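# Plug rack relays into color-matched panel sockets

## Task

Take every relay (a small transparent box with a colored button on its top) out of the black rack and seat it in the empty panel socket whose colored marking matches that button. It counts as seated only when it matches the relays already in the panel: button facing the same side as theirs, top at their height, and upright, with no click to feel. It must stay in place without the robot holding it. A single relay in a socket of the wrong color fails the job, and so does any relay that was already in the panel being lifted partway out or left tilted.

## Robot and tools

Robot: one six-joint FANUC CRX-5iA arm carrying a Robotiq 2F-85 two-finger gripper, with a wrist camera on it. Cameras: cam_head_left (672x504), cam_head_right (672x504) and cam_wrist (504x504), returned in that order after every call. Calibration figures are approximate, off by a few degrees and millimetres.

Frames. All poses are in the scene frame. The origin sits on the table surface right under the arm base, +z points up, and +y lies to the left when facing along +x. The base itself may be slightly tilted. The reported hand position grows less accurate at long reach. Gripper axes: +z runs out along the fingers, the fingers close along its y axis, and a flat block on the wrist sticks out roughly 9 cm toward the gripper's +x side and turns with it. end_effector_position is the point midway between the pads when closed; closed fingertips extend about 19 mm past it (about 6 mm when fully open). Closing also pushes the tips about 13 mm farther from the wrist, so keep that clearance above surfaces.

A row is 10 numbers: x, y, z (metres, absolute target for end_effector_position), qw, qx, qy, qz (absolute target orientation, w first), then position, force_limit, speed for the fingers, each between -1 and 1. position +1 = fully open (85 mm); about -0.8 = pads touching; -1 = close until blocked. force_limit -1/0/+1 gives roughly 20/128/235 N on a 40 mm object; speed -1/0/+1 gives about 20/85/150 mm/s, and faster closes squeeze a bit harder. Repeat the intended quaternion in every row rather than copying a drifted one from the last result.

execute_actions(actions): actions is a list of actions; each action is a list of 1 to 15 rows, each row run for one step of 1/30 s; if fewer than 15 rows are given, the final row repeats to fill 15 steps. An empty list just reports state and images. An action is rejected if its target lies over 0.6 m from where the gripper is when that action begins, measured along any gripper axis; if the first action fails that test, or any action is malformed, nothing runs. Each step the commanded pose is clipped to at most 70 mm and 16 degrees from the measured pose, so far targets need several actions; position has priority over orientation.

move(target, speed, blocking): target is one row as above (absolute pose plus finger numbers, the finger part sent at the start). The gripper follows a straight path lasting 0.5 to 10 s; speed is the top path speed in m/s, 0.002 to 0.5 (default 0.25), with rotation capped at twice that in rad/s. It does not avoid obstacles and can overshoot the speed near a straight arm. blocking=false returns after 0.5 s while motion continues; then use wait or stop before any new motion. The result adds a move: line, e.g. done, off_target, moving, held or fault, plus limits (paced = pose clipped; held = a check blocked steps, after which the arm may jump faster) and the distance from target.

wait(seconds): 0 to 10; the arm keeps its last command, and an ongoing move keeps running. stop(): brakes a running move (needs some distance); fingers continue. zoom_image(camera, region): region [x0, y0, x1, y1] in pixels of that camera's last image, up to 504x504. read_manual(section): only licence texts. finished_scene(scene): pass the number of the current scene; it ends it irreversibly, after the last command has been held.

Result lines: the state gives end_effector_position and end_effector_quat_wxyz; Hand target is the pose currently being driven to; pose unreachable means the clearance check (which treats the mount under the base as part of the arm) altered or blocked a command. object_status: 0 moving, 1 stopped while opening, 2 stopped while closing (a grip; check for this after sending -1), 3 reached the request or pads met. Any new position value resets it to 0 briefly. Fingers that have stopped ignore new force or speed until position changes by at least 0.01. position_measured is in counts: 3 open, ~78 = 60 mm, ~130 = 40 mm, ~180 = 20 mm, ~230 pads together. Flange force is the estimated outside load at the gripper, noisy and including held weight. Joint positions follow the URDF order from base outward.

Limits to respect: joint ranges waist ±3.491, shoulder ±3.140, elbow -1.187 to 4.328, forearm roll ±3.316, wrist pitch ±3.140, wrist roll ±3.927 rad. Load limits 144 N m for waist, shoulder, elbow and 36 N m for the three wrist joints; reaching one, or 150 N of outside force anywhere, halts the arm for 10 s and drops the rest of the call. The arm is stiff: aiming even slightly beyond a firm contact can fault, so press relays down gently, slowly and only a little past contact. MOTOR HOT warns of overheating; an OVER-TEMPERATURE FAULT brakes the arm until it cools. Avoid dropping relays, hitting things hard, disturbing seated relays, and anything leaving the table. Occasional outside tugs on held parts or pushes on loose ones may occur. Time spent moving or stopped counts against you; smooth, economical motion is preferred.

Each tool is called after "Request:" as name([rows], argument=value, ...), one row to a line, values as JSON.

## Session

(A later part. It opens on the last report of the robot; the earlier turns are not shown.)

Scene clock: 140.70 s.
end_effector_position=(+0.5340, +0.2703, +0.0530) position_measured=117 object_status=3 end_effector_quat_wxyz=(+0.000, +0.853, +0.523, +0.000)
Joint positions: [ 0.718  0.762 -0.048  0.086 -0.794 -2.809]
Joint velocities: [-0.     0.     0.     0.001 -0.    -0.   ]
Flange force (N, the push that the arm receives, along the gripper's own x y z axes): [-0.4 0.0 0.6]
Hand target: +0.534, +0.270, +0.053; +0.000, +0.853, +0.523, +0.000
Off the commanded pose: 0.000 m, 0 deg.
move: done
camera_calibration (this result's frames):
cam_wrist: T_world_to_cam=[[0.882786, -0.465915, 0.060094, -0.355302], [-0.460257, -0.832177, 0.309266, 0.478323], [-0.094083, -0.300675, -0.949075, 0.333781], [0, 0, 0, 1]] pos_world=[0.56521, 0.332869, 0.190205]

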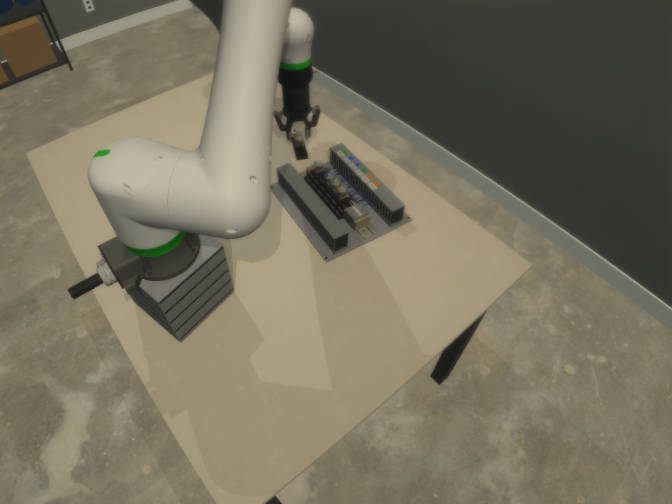

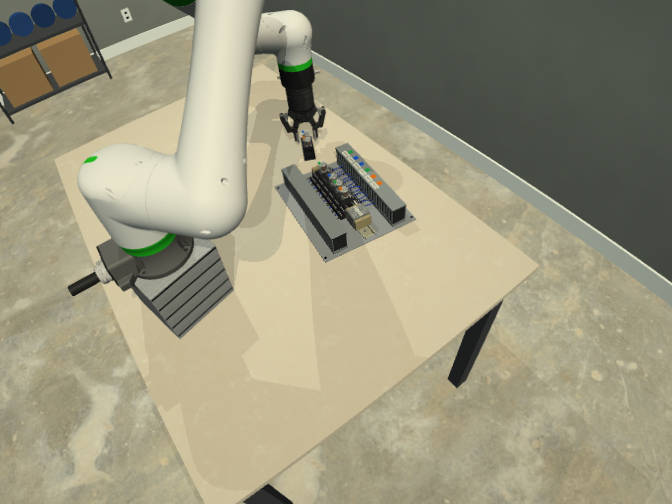

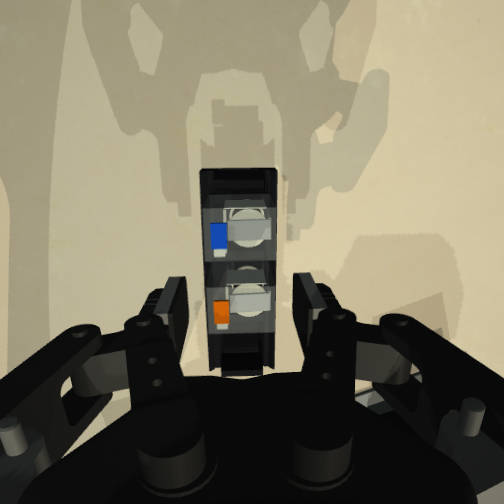

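Request:
move(target=[0.534, 0.2703, 0.053, 0, 0.8526, 0.5225, 0, -1, -0.5, -0.3], speed=0.01)

Request:
move(target=[0.534, 0.2703, 0.12, 0, 0.8526, 0.5225, 0, -1, -0.5, -0.3], speed=0.08)

Request:
move(target=[0.466, -0.0292, 0.13, 0, 0.7547, 0.6561, 0, -1, -0.5, -0.3], speed=0.25)

Request:
zoom_image(camera="cam_wrist", region=[130, 130, 380, 380])

Scene clock: 149.27 s.
end_effector_position=(+0.5340, +0.2703, +0.0530) position_measured=165 object_status=2 end_effector_quat_wxyz=(+0.000, +0.853, +0.523, +0.000)
Joint positions: [ 0.718  0.762 -0.048  0.086 -0.794 -2.809]
Joint velocities: [ 0.    -0.001  0.001 -0.001 -0.     0.   ]
Flange force (N, the push that the arm receives, along the gripper's own x y z axes): [0.7 -0.3 -8.6]
Hand target: +0.534, +0.270, +0.053; +0.000, +0.853, +0.523, -0.000
Off the commanded pose: 0.000 m, 0 deg.
move: done
camera_calibration (this result's frames):
cam_wrist: T_world_to_cam=[[0.882792, -0.465902, 0.0601124, -0.355313], [-0.460254, -0.832195, 0.309221, 0.478367], [-0.0940415, -0.300645, -0.949088, 0.333768], [0, 0, 0, 1]] pos_world=[0.565226, 0.3329, 0.190213]

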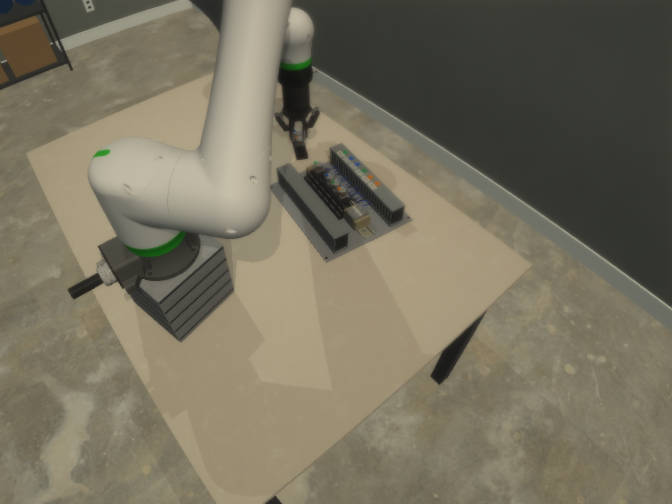

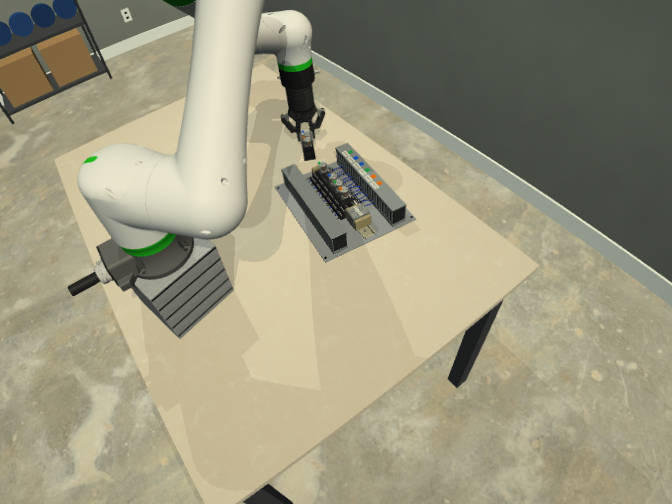

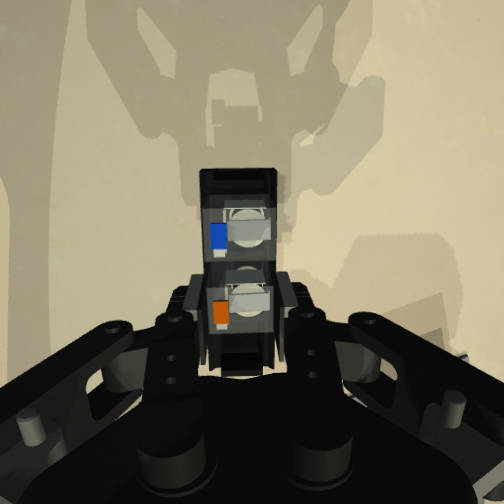

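Scene clock: 150.40 s.
end_effector_position=(+0.5340, +0.2703, +0.1199) position_measured=165 object_status=2 end_effector_quat_wxyz=(-0.000, +0.853, +0.523, -0.000)
Joint positions: [ 0.725  0.656 -0.031  0.076 -0.917 -2.802]
Joint velocities: [-0.     0.     0.    -0.    -0.001 -0.001]
Flange force (N, the push that the arm receives, along the gripper's own x y z axes): [-0.5 -2.5 1.0]
Hand target: +0.534, +0.270, +0.120; -0.000, +0.853, +0.523, -0.000
Off the commanded pose: 0.000 m, 0 deg.
move: done
camera_calibration (this result's frames):
cam_wrist: T_world_to_cam=[[0.882824, -0.465864, 0.0599393, -0.359302], [-0.460158, -0.832212, 0.309317, 0.457626], [-0.0942176, -0.300654, -0.949068, 0.397316], [0, 0, 0, 1]] pos_world=[0.565215, 0.33291, 0.257065]

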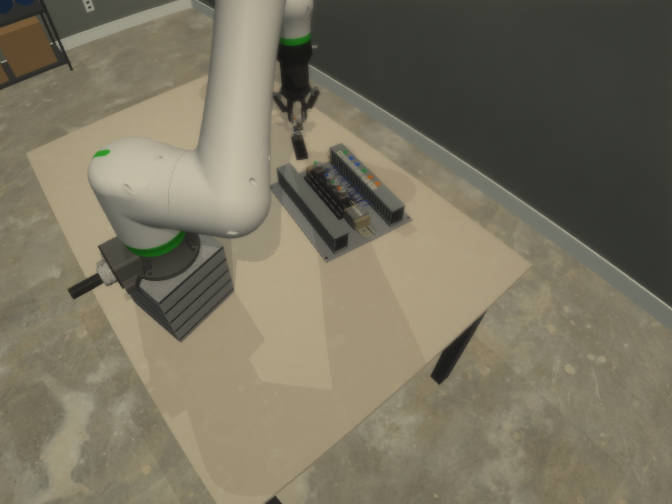

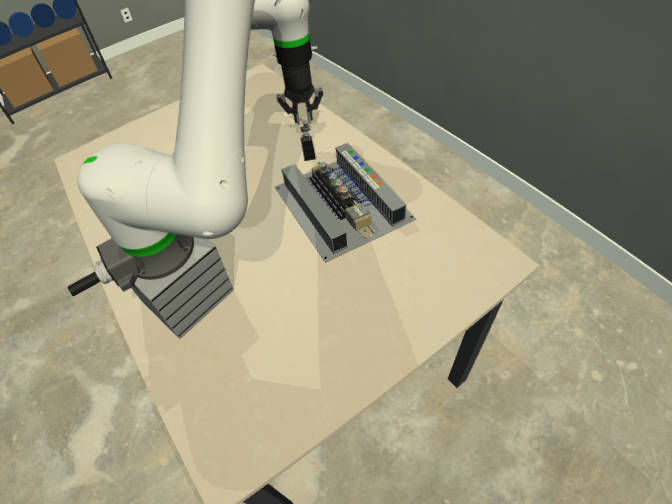

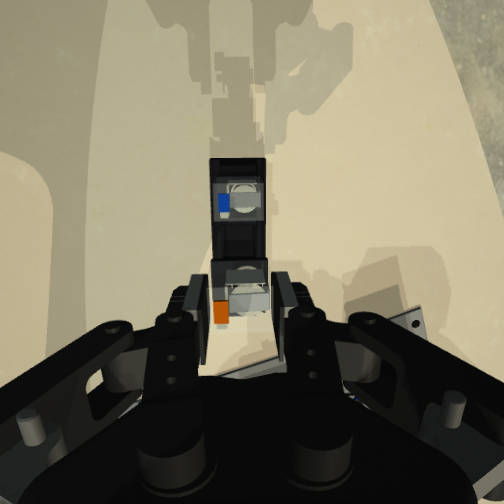

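Scene clock: 152.03 s.
end_effector_position=(+0.4647, -0.0283, +0.1301) position_measured=165 object_status=2 end_effector_quat_wxyz=(-0.001, +0.755, +0.656, +0.000)
Joint positions: [ 0.273  0.33  -0.467  0.095 -0.778 -2.04 ]
Joint velocities: [-0.001 -0.001  0.003 -0.001 -0.001  0.001]
Flange force (N, the push that the arm receives, along the gripper's own x y z axes): [1.0 -2.6 2.0]
Hand target: +0.465, -0.028, +0.130; -0.001, +0.755, +0.656, +0.000
Off the commanded pose: 0.002 m, 0 deg.
move: done
camera_calibration (this result's frames):
cam_wrist: T_world_to_cam=[[0.986403, -0.153243, 0.0593853, -0.477056], [-0.164129, -0.937153, 0.307906, 0.0336854], [0.00846859, -0.313466, -0.949562, 0.262677], [0, 0, 0, 1]] pos_world=[0.473873, 0.0408034, 0.267387]

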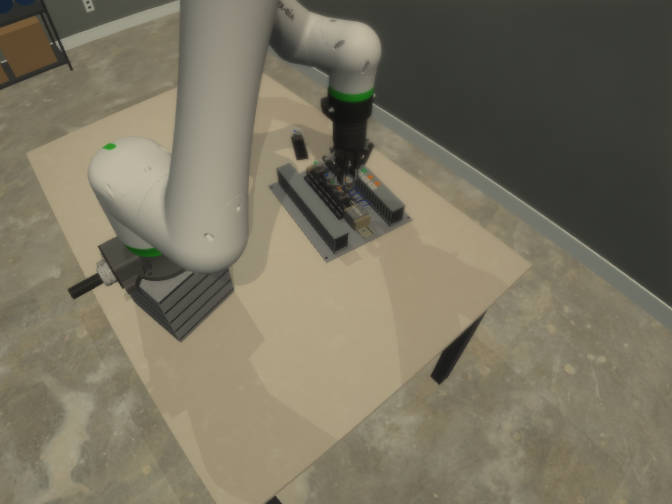

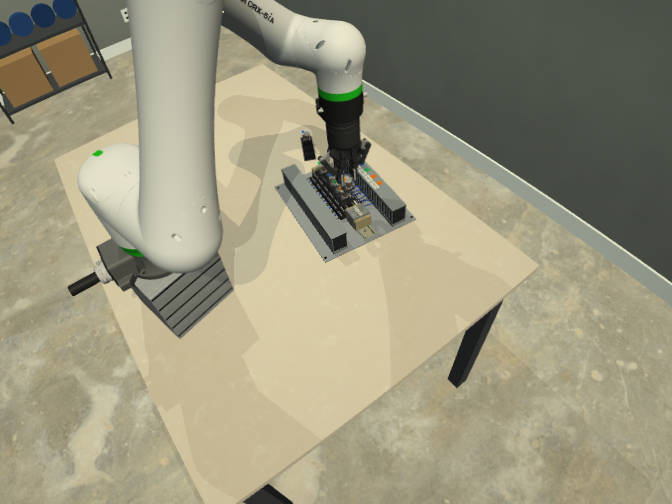

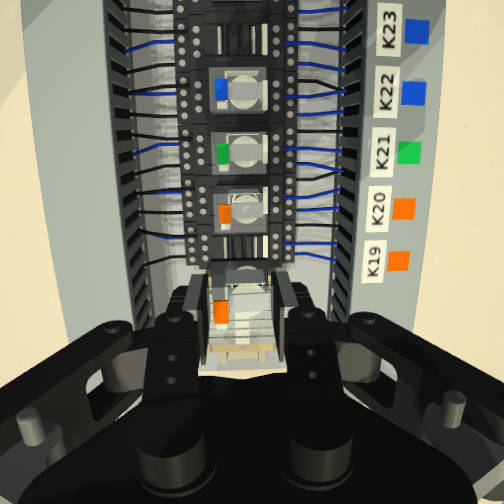

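Region (130, 130, 380, 380) of cam_wrist's 504x504 image, scaled by 2.016, with more detail than that image has.

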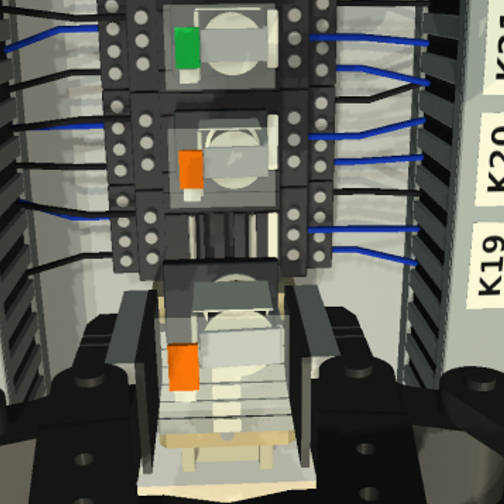

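Request:
move(target=[0.4657, -0.0312, 0.09, 0, 0.7547, 0.6561, 0, -1, -0.5, -0.3], speed=0.04)

Request:
zoom_image(camera="cam_wrist", region=[130, 130, 380, 380])

Scene clock: 163.03 s.
end_effector_position=(+0.4657, -0.0312, +0.0901) position_measured=165 object_status=2 end_effector_quat_wxyz=(+0.000, +0.755, +0.656, +0.000)
Joint positions: [ 0.261  0.412 -0.484  0.109 -0.679 -2.045]
Joint velocities: [ 0.     0.    -0.001  0.    -0.    -0.   ]
Flange force (N, the push that the arm receives, along the gripper's own x y z axes): [1.4 0.1 0.8]
Hand target: +0.466, -0.031, +0.090; +0.000, +0.755, +0.656, -0.000
Off the commanded pose: 0.000 m, 0 deg.
move: done
camera_calibration (this result's frames):
cam_wrist: T_world_to_cam=[[0.986373, -0.153139, 0.0601339, -0.476156], [-0.164279, -0.936665, 0.309307, 0.0433984], [0.00895832, -0.314971, -0.949059, 0.223428], [0, 0, 0, 1]] pos_world=[0.474795, 0.0381049, 0.227256]

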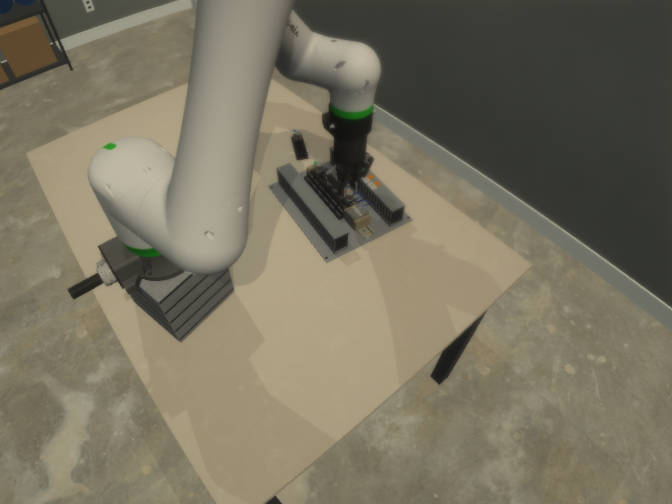

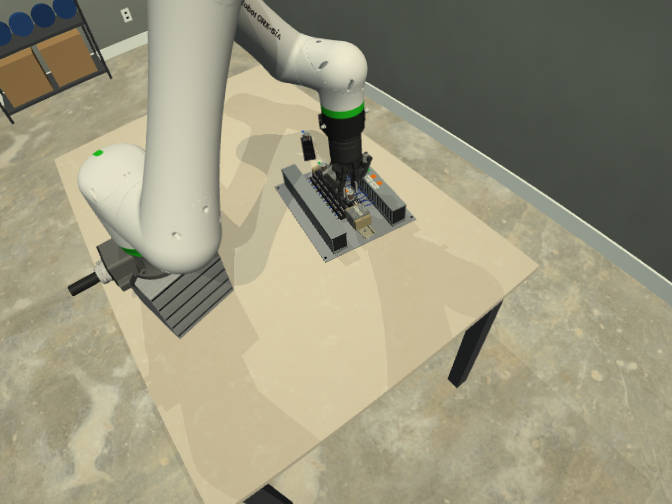

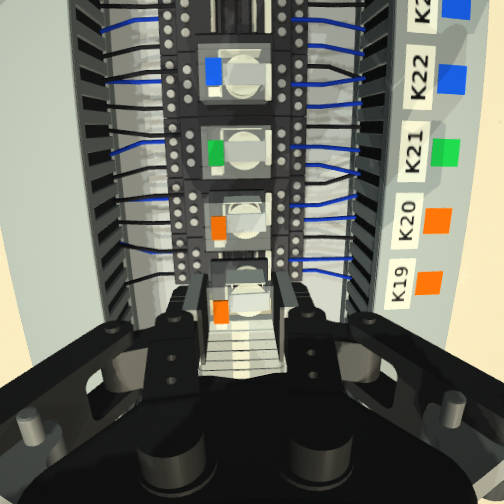

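Region (130, 130, 380, 380) of cam_wrist's 504x504 image, scaled by 2.016, with more detail than that image has.

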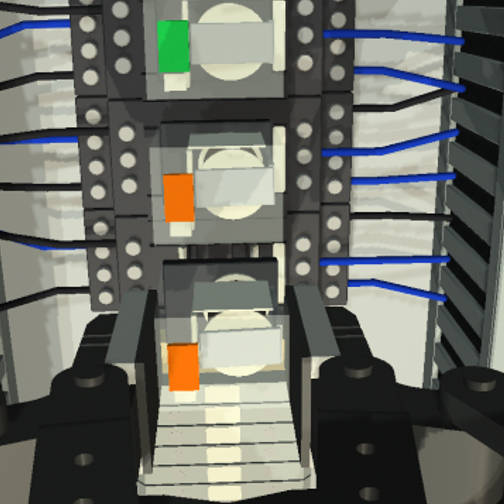

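Request:
move(target=[0.4652, -0.0312, 0.083, 0, 0.7547, 0.6561, 0, -1, -0.5, -0.3], speed=0.01)

Request:
zoom_image(camera="cam_wrist", region=[130, 130, 380, 380])

Scene clock: 170.87 s.
end_effector_position=(+0.4652, -0.0312, +0.0830) position_measured=165 object_status=2 end_effector_quat_wxyz=(+0.000, +0.755, +0.656, +0.000)
Joint positions: [ 0.26   0.426 -0.488  0.112 -0.662 -2.047]
Joint velocities: [ 0.     0.    -0.001  0.001  0.     0.   ]
Flange force (N, the push that the arm receives, along the gripper's own x y z axes): [1.8 1.1 0.3]
Hand target: +0.465, -0.031, +0.083; +0.000, +0.755, +0.656, -0.000
Off the commanded pose: 0.000 m, 0 deg.
move: done
camera_calibration (this result's frames):
cam_wrist: T_world_to_cam=[[0.986383, -0.153095, 0.0600859, -0.475263], [-0.164221, -0.936683, 0.309284, 0.0454993], [0.00893162, -0.314939, -0.94907, 0.216754], [0, 0, 0, 1]] pos_world=[0.474328, 0.0381223, 0.220199]

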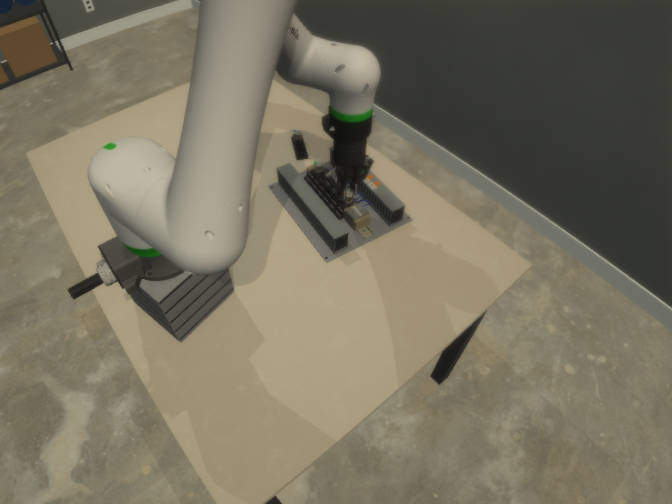

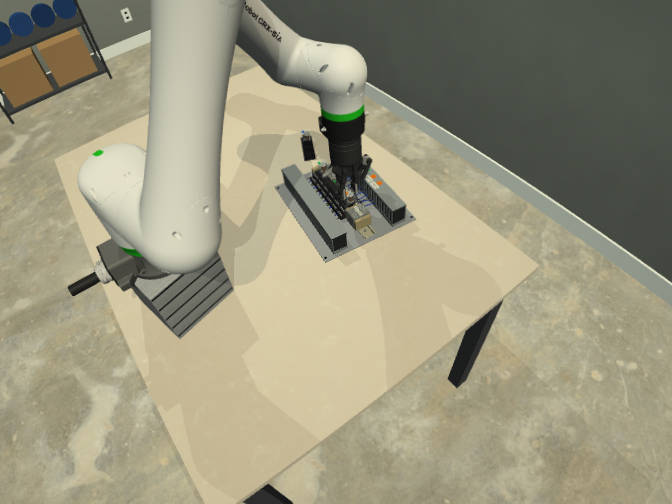

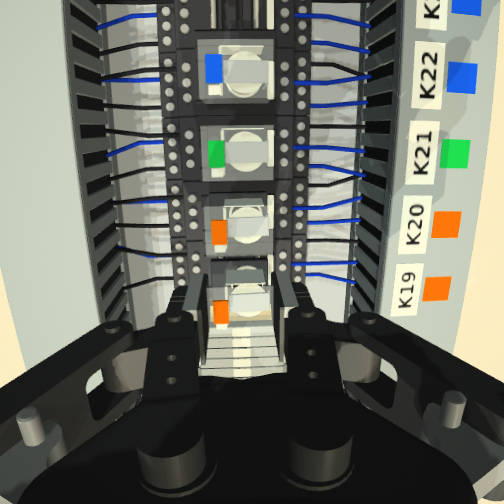

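Region (130, 130, 380, 380) of cam_wrist's 504x504 image, scaled by 2.016, with more detail than that image has.

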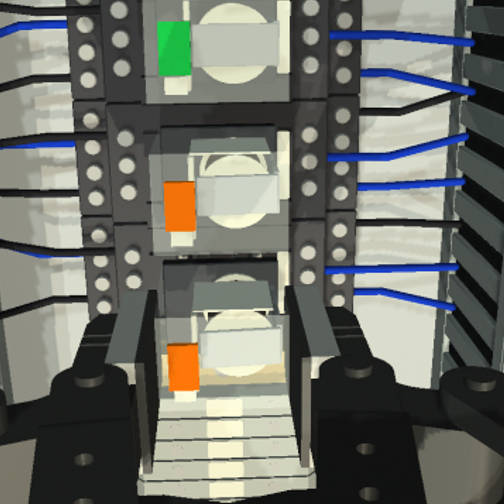

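Request:
move(target=[0.465, -0.0317, 0.077, 0, 0.7547, 0.6561, 0, -1, -0.5, -0.3], speed=0.004)

Scene clock: 175.97 s.
end_effector_position=(+0.4650, -0.0317, +0.0771) position_measured=165 object_status=2 end_effector_quat_wxyz=(+0.000, +0.755, +0.656, +0.000)
Joint positions: [ 0.258  0.438 -0.49   0.114 -0.647 -2.047]
Joint velocities: [ 0.     0.    -0.    -0.    -0.    -0.001]
Flange force (N, the push that the arm receives, along the gripper's own x y z axes): [2.5 -5.4 -37.7]
Hand target: +0.465, -0.032, +0.077; +0.000, +0.755, +0.656, -0.000
Off the commanded pose: 0.000 m, 0 deg.
move: done
camera_calibration (this result's frames):
cam_wrist: T_world_to_cam=[[0.986379, -0.153084, 0.0601818, -0.474828], [-0.16424, -0.936691, 0.309248, 0.0468668], [0.00903091, -0.31492, -0.949075, 0.210899], [0, 0, 0, 1]] pos_world=[0.474153, 0.0376277, 0.214242]

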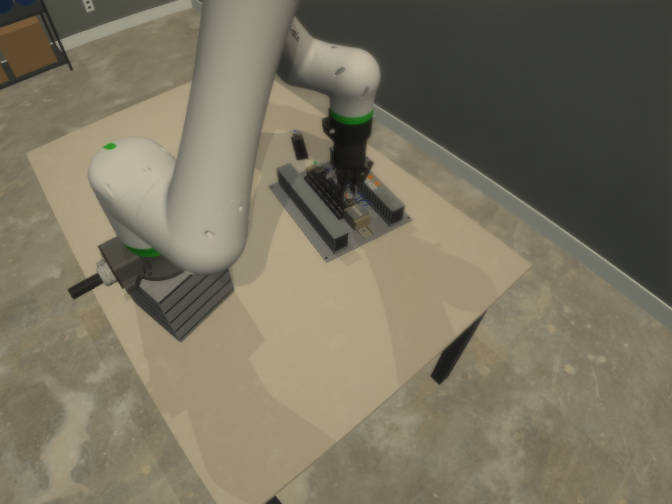

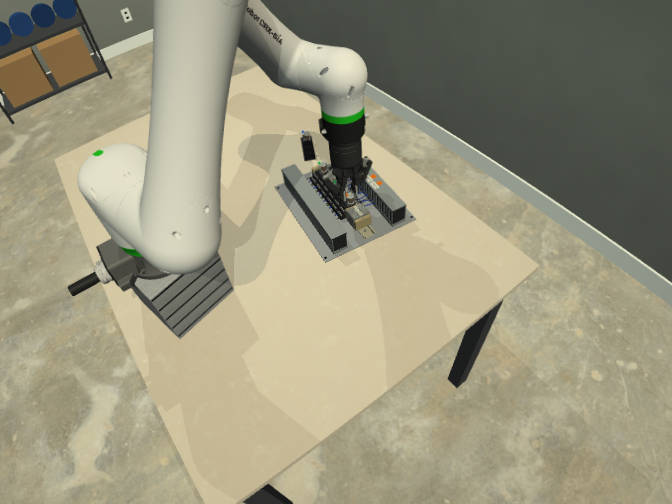

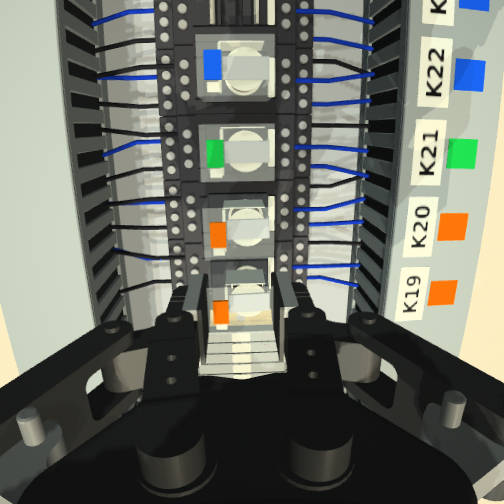

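Request:
move(target=[0.4647, -0.0316, 0.0752, 0, 0.7547, 0.6561, 0, -1, -0.5, -0.3], speed=0.003)

Scene clock: 178.70 s.
end_effector_position=(+0.4647, -0.0316, +0.0752) position_measured=165 object_status=2 end_effector_quat_wxyz=(+0.000, +0.755, +0.656, +0.000)
Joint positions: [ 0.258  0.441 -0.491  0.115 -0.642 -2.048]
Joint velocities: [ 0.    -0.    -0.    -0.     0.     0.001]
Flange force (N, the push that the arm receives, along the gripper's own x y z axes): [1.8 1.3 -39.1]
Hand target: +0.465, -0.032, +0.075; +0.000, +0.755, +0.656, -0.000
Off the commanded pose: 0.000 m, 0 deg.
move: done
camera_calibration (this result's frames):
cam_wrist: T_world_to_cam=[[0.986372, -0.153158, 0.0601131, -0.474384], [-0.16429, -0.936675, 0.309271, 0.0474592], [0.00893913, -0.314932, -0.949072, 0.20922], [0, 0, 0, 1]] pos_world=[0.473846, 0.0376883, 0.212404]

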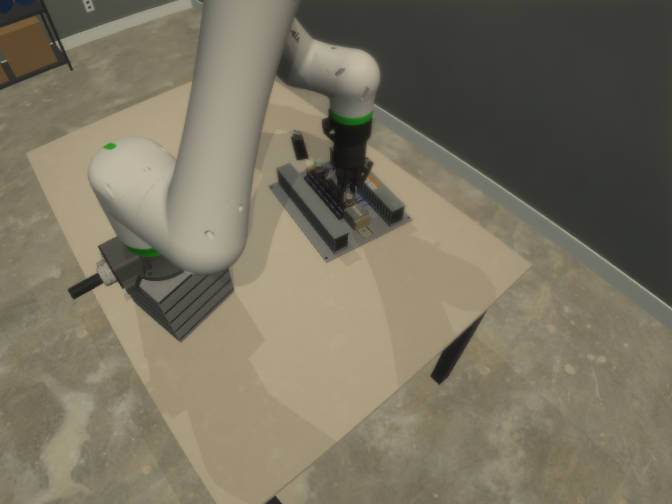

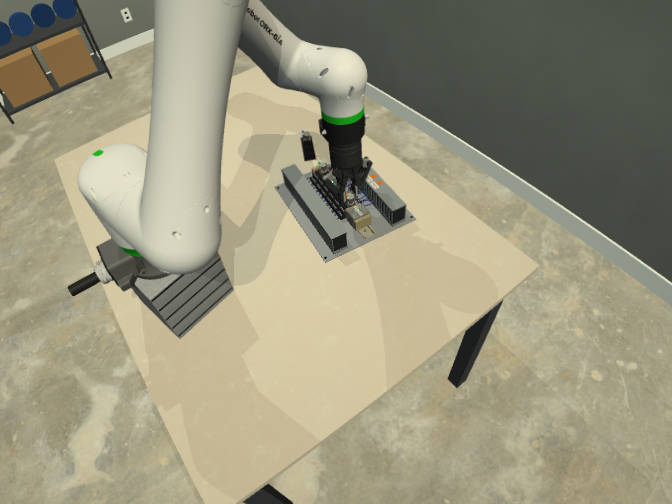

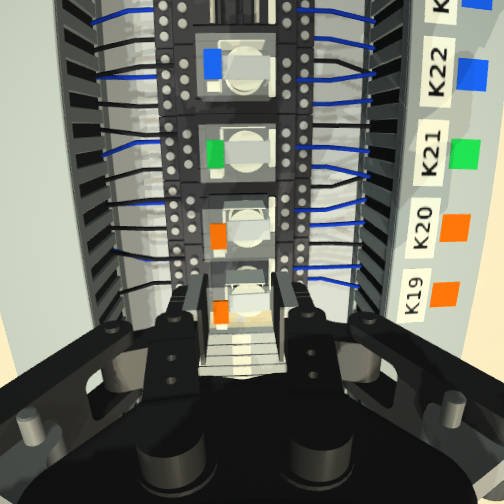

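Request:
move(target=[0.4647, -0.0316, 0.0744, 0, 0.7547, 0.6561, 0, -1, -0.5, -0.3], speed=0.002)

Scene clock: 181.10 s.
end_effector_position=(+0.4647, -0.0315, +0.0744) position_measured=165 object_status=2 end_effector_quat_wxyz=(+0.000, +0.755, +0.656, +0.000)
Joint positions: [ 0.258  0.443 -0.492  0.115 -0.64  -2.049]
Joint velocities: [ 0.    -0.001 -0.001 -0.001 -0.     0.   ]
Flange force (N, the push that the arm receives, along the gripper's own x y z axes): [-1.6 4.5 -32.5]
Hand target: +0.465, -0.032, +0.074; +0.000, +0.755, +0.656, -0.000
Off the commanded pose: 0.000 m, 0 deg.
move: done
camera_calibration (this result's frames):
cam_wrist: T_world_to_cam=[[0.986405, -0.152957, 0.0600797, -0.474314], [-0.164088, -0.936711, 0.309268, 0.0477111], [0.00897264, -0.314922, -0.949075, 0.208458], [0, 0, 0, 1]] pos_world=[0.473824, 0.03779, 0.211583]

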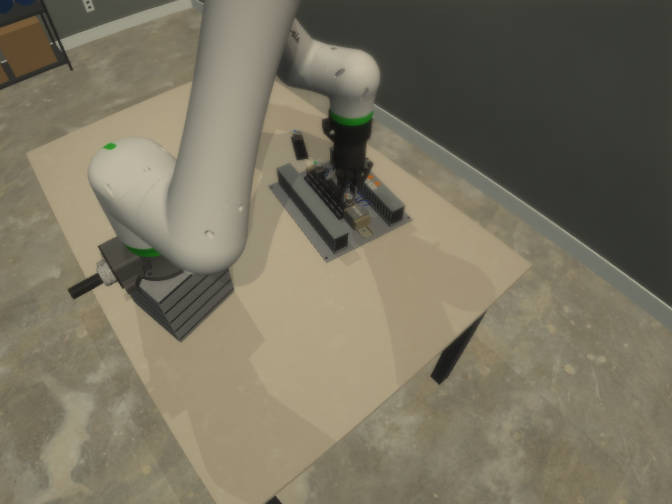

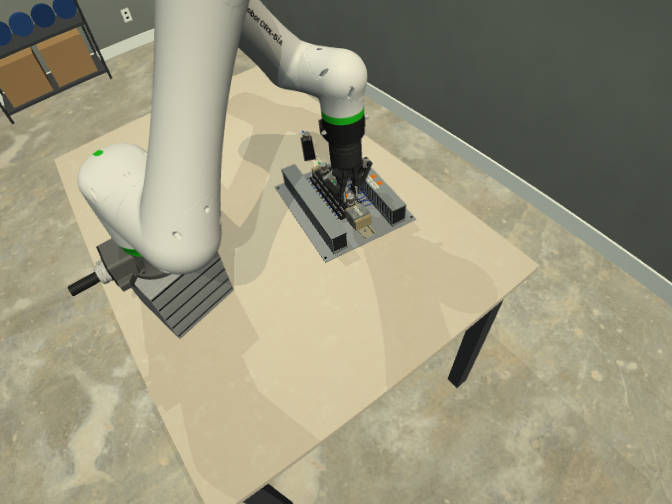

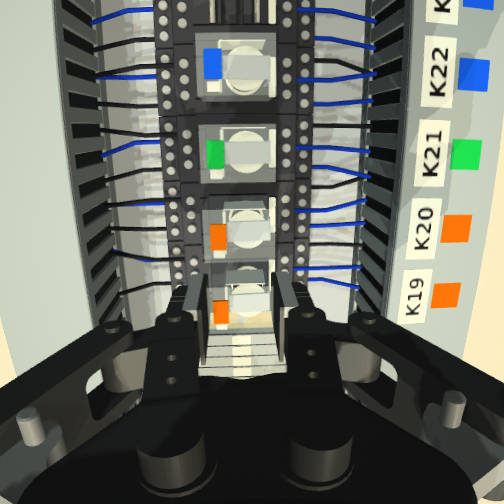

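Request:
move(target=[0.4647, -0.0316, 0.0738, 0, 0.7547, 0.6561, 0, -1, -0.5, -0.3], speed=0.002)

Scene clock: 185.60 s.
end_effector_position=(+0.4647, -0.0316, +0.0738) position_measured=165 object_status=2 end_effector_quat_wxyz=(+0.000, +0.755, +0.656, +0.000)
Joint positions: [ 0.258  0.444 -0.492  0.115 -0.639 -2.049]
Joint velocities: [-0.     0.001 -0.    -0.     0.001 -0.   ]
Flange force (N, the push that the arm receives, along the gripper's own x y z axes): [1.0 2.0 -36.1]
Hand target: +0.465, -0.032, +0.074; +0.000, +0.755, +0.656, -0.000
Off the commanded pose: 0.000 m, 0 deg.
move: done
camera_calibration (this result's frames):
cam_wrist: T_world_to_cam=[[0.986384, -0.153089, 0.0600944, -0.474288], [-0.164218, -0.93669, 0.309265, 0.0478957], [0.00894495, -0.314922, -0.949075, 0.207896], [0, 0, 0, 1]] pos_world=[0.473835, 0.0377264, 0.210998]

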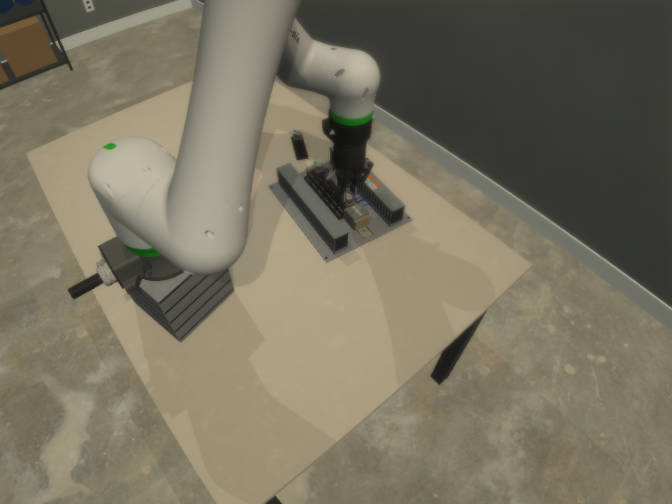

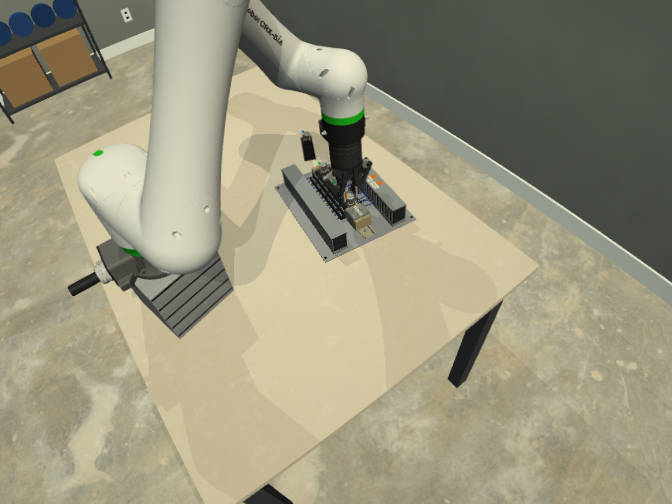

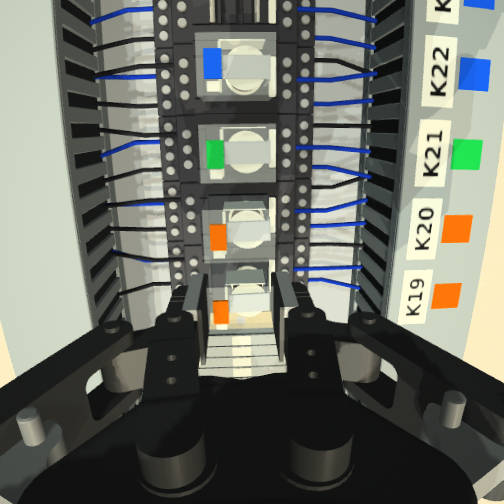

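Request:
move(target=[0.4647, -0.0316, 0.0733, 0, 0.7547, 0.6561, 0, -1, -0.5, -0.3], speed=0.002)

Scene clock: 188.07 s.
end_effector_position=(+0.4647, -0.0316, +0.0733) position_measured=165 object_status=2 end_effector_quat_wxyz=(+0.000, +0.755, +0.656, +0.000)
Joint positions: [ 0.258  0.446 -0.492  0.115 -0.638 -2.049]
Joint velocities: [ 0.     0.001 -0.001  0.     0.    -0.   ]
Flange force (N, the push that the arm receives, along the gripper's own x y z axes): [0.5 0.3 -44.3]
Hand target: +0.465, -0.032, +0.073; +0.000, +0.755, +0.656, -0.000
Off the commanded pose: 0.000 m, 0 deg.
move: done
camera_calibration (this result's frames):
cam_wrist: T_world_to_cam=[[0.986382, -0.153076, 0.0601503, -0.474287], [-0.164223, -0.936693, 0.309253, 0.048053], [0.00900315, -0.31492, -0.949076, 0.207415], [0, 0, 0, 1]] pos_world=[0.473852, 0.037728, 0.210521]

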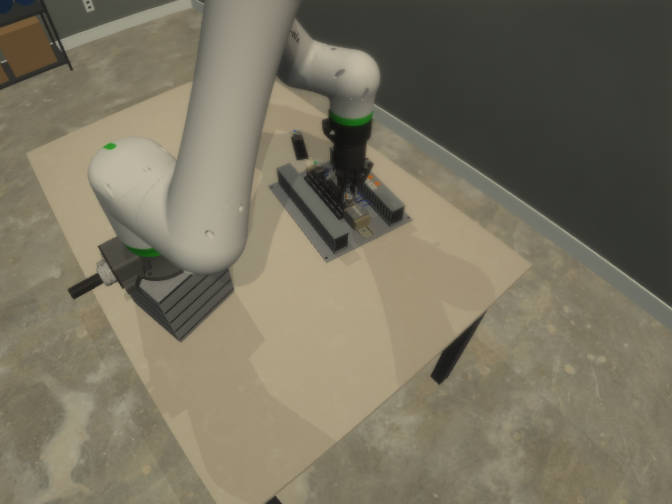

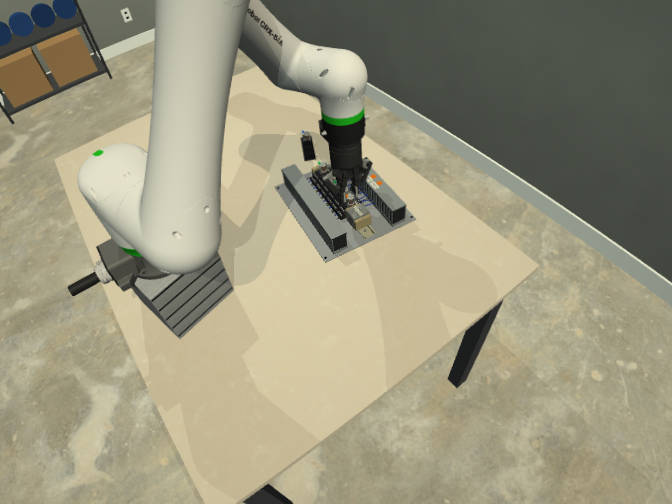

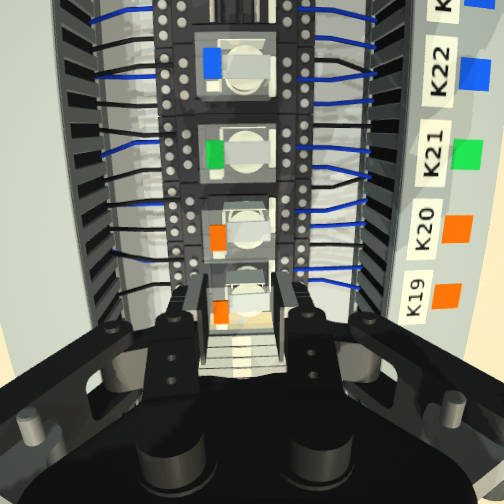

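Request:
move(target=[0.4647, -0.0316, 0.073, 0, 0.7547, 0.6561, 0, -1, -0.5, -0.3], speed=0.002)

Scene clock: 191.53 s.
end_effector_position=(+0.4647, -0.0316, +0.0730) position_measured=165 object_status=2 end_effector_quat_wxyz=(+0.000, +0.755, +0.656, +0.000)
Joint positions: [ 0.258  0.446 -0.492  0.115 -0.637 -2.049]
Joint velocities: [-0.001  0.001  0.001 -0.     0.001  0.001]
Flange force (N, the push that the arm receives, along the gripper's own x y z axes): [1.5 -6.2 -75.4]
Hand target: +0.465, -0.032, +0.073; +0.000, +0.755, +0.656, -0.000
Off the commanded pose: 0.000 m, 0 deg.
move: done
camera_calibration (this result's frames):
cam_wrist: T_world_to_cam=[[0.98638, -0.153093, 0.0601395, -0.474259], [-0.164236, -0.936694, 0.309242, 0.0481549], [0.00898943, -0.314908, -0.94908, 0.207139], [0, 0, 0, 1]] pos_world=[0.473846, 0.0377302, 0.210221]

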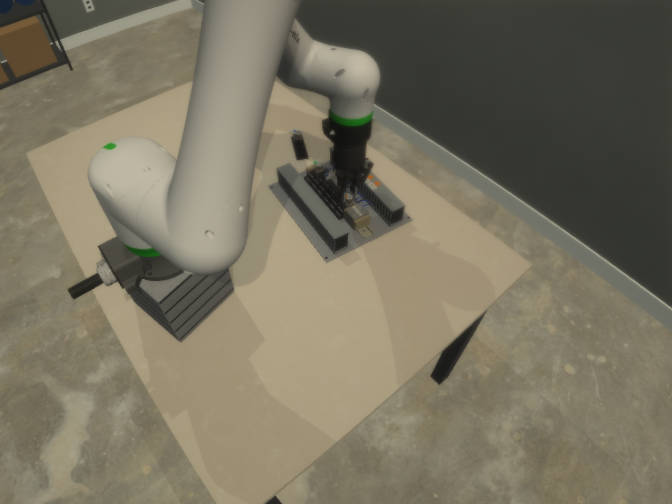

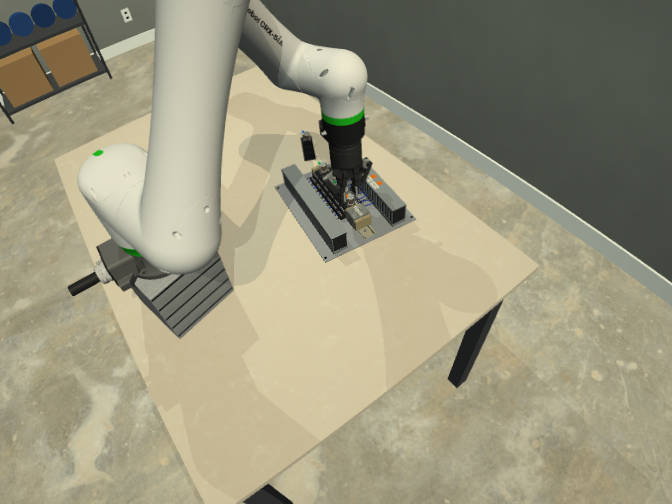

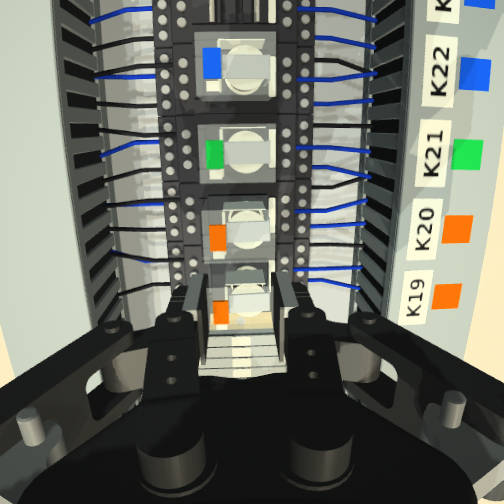

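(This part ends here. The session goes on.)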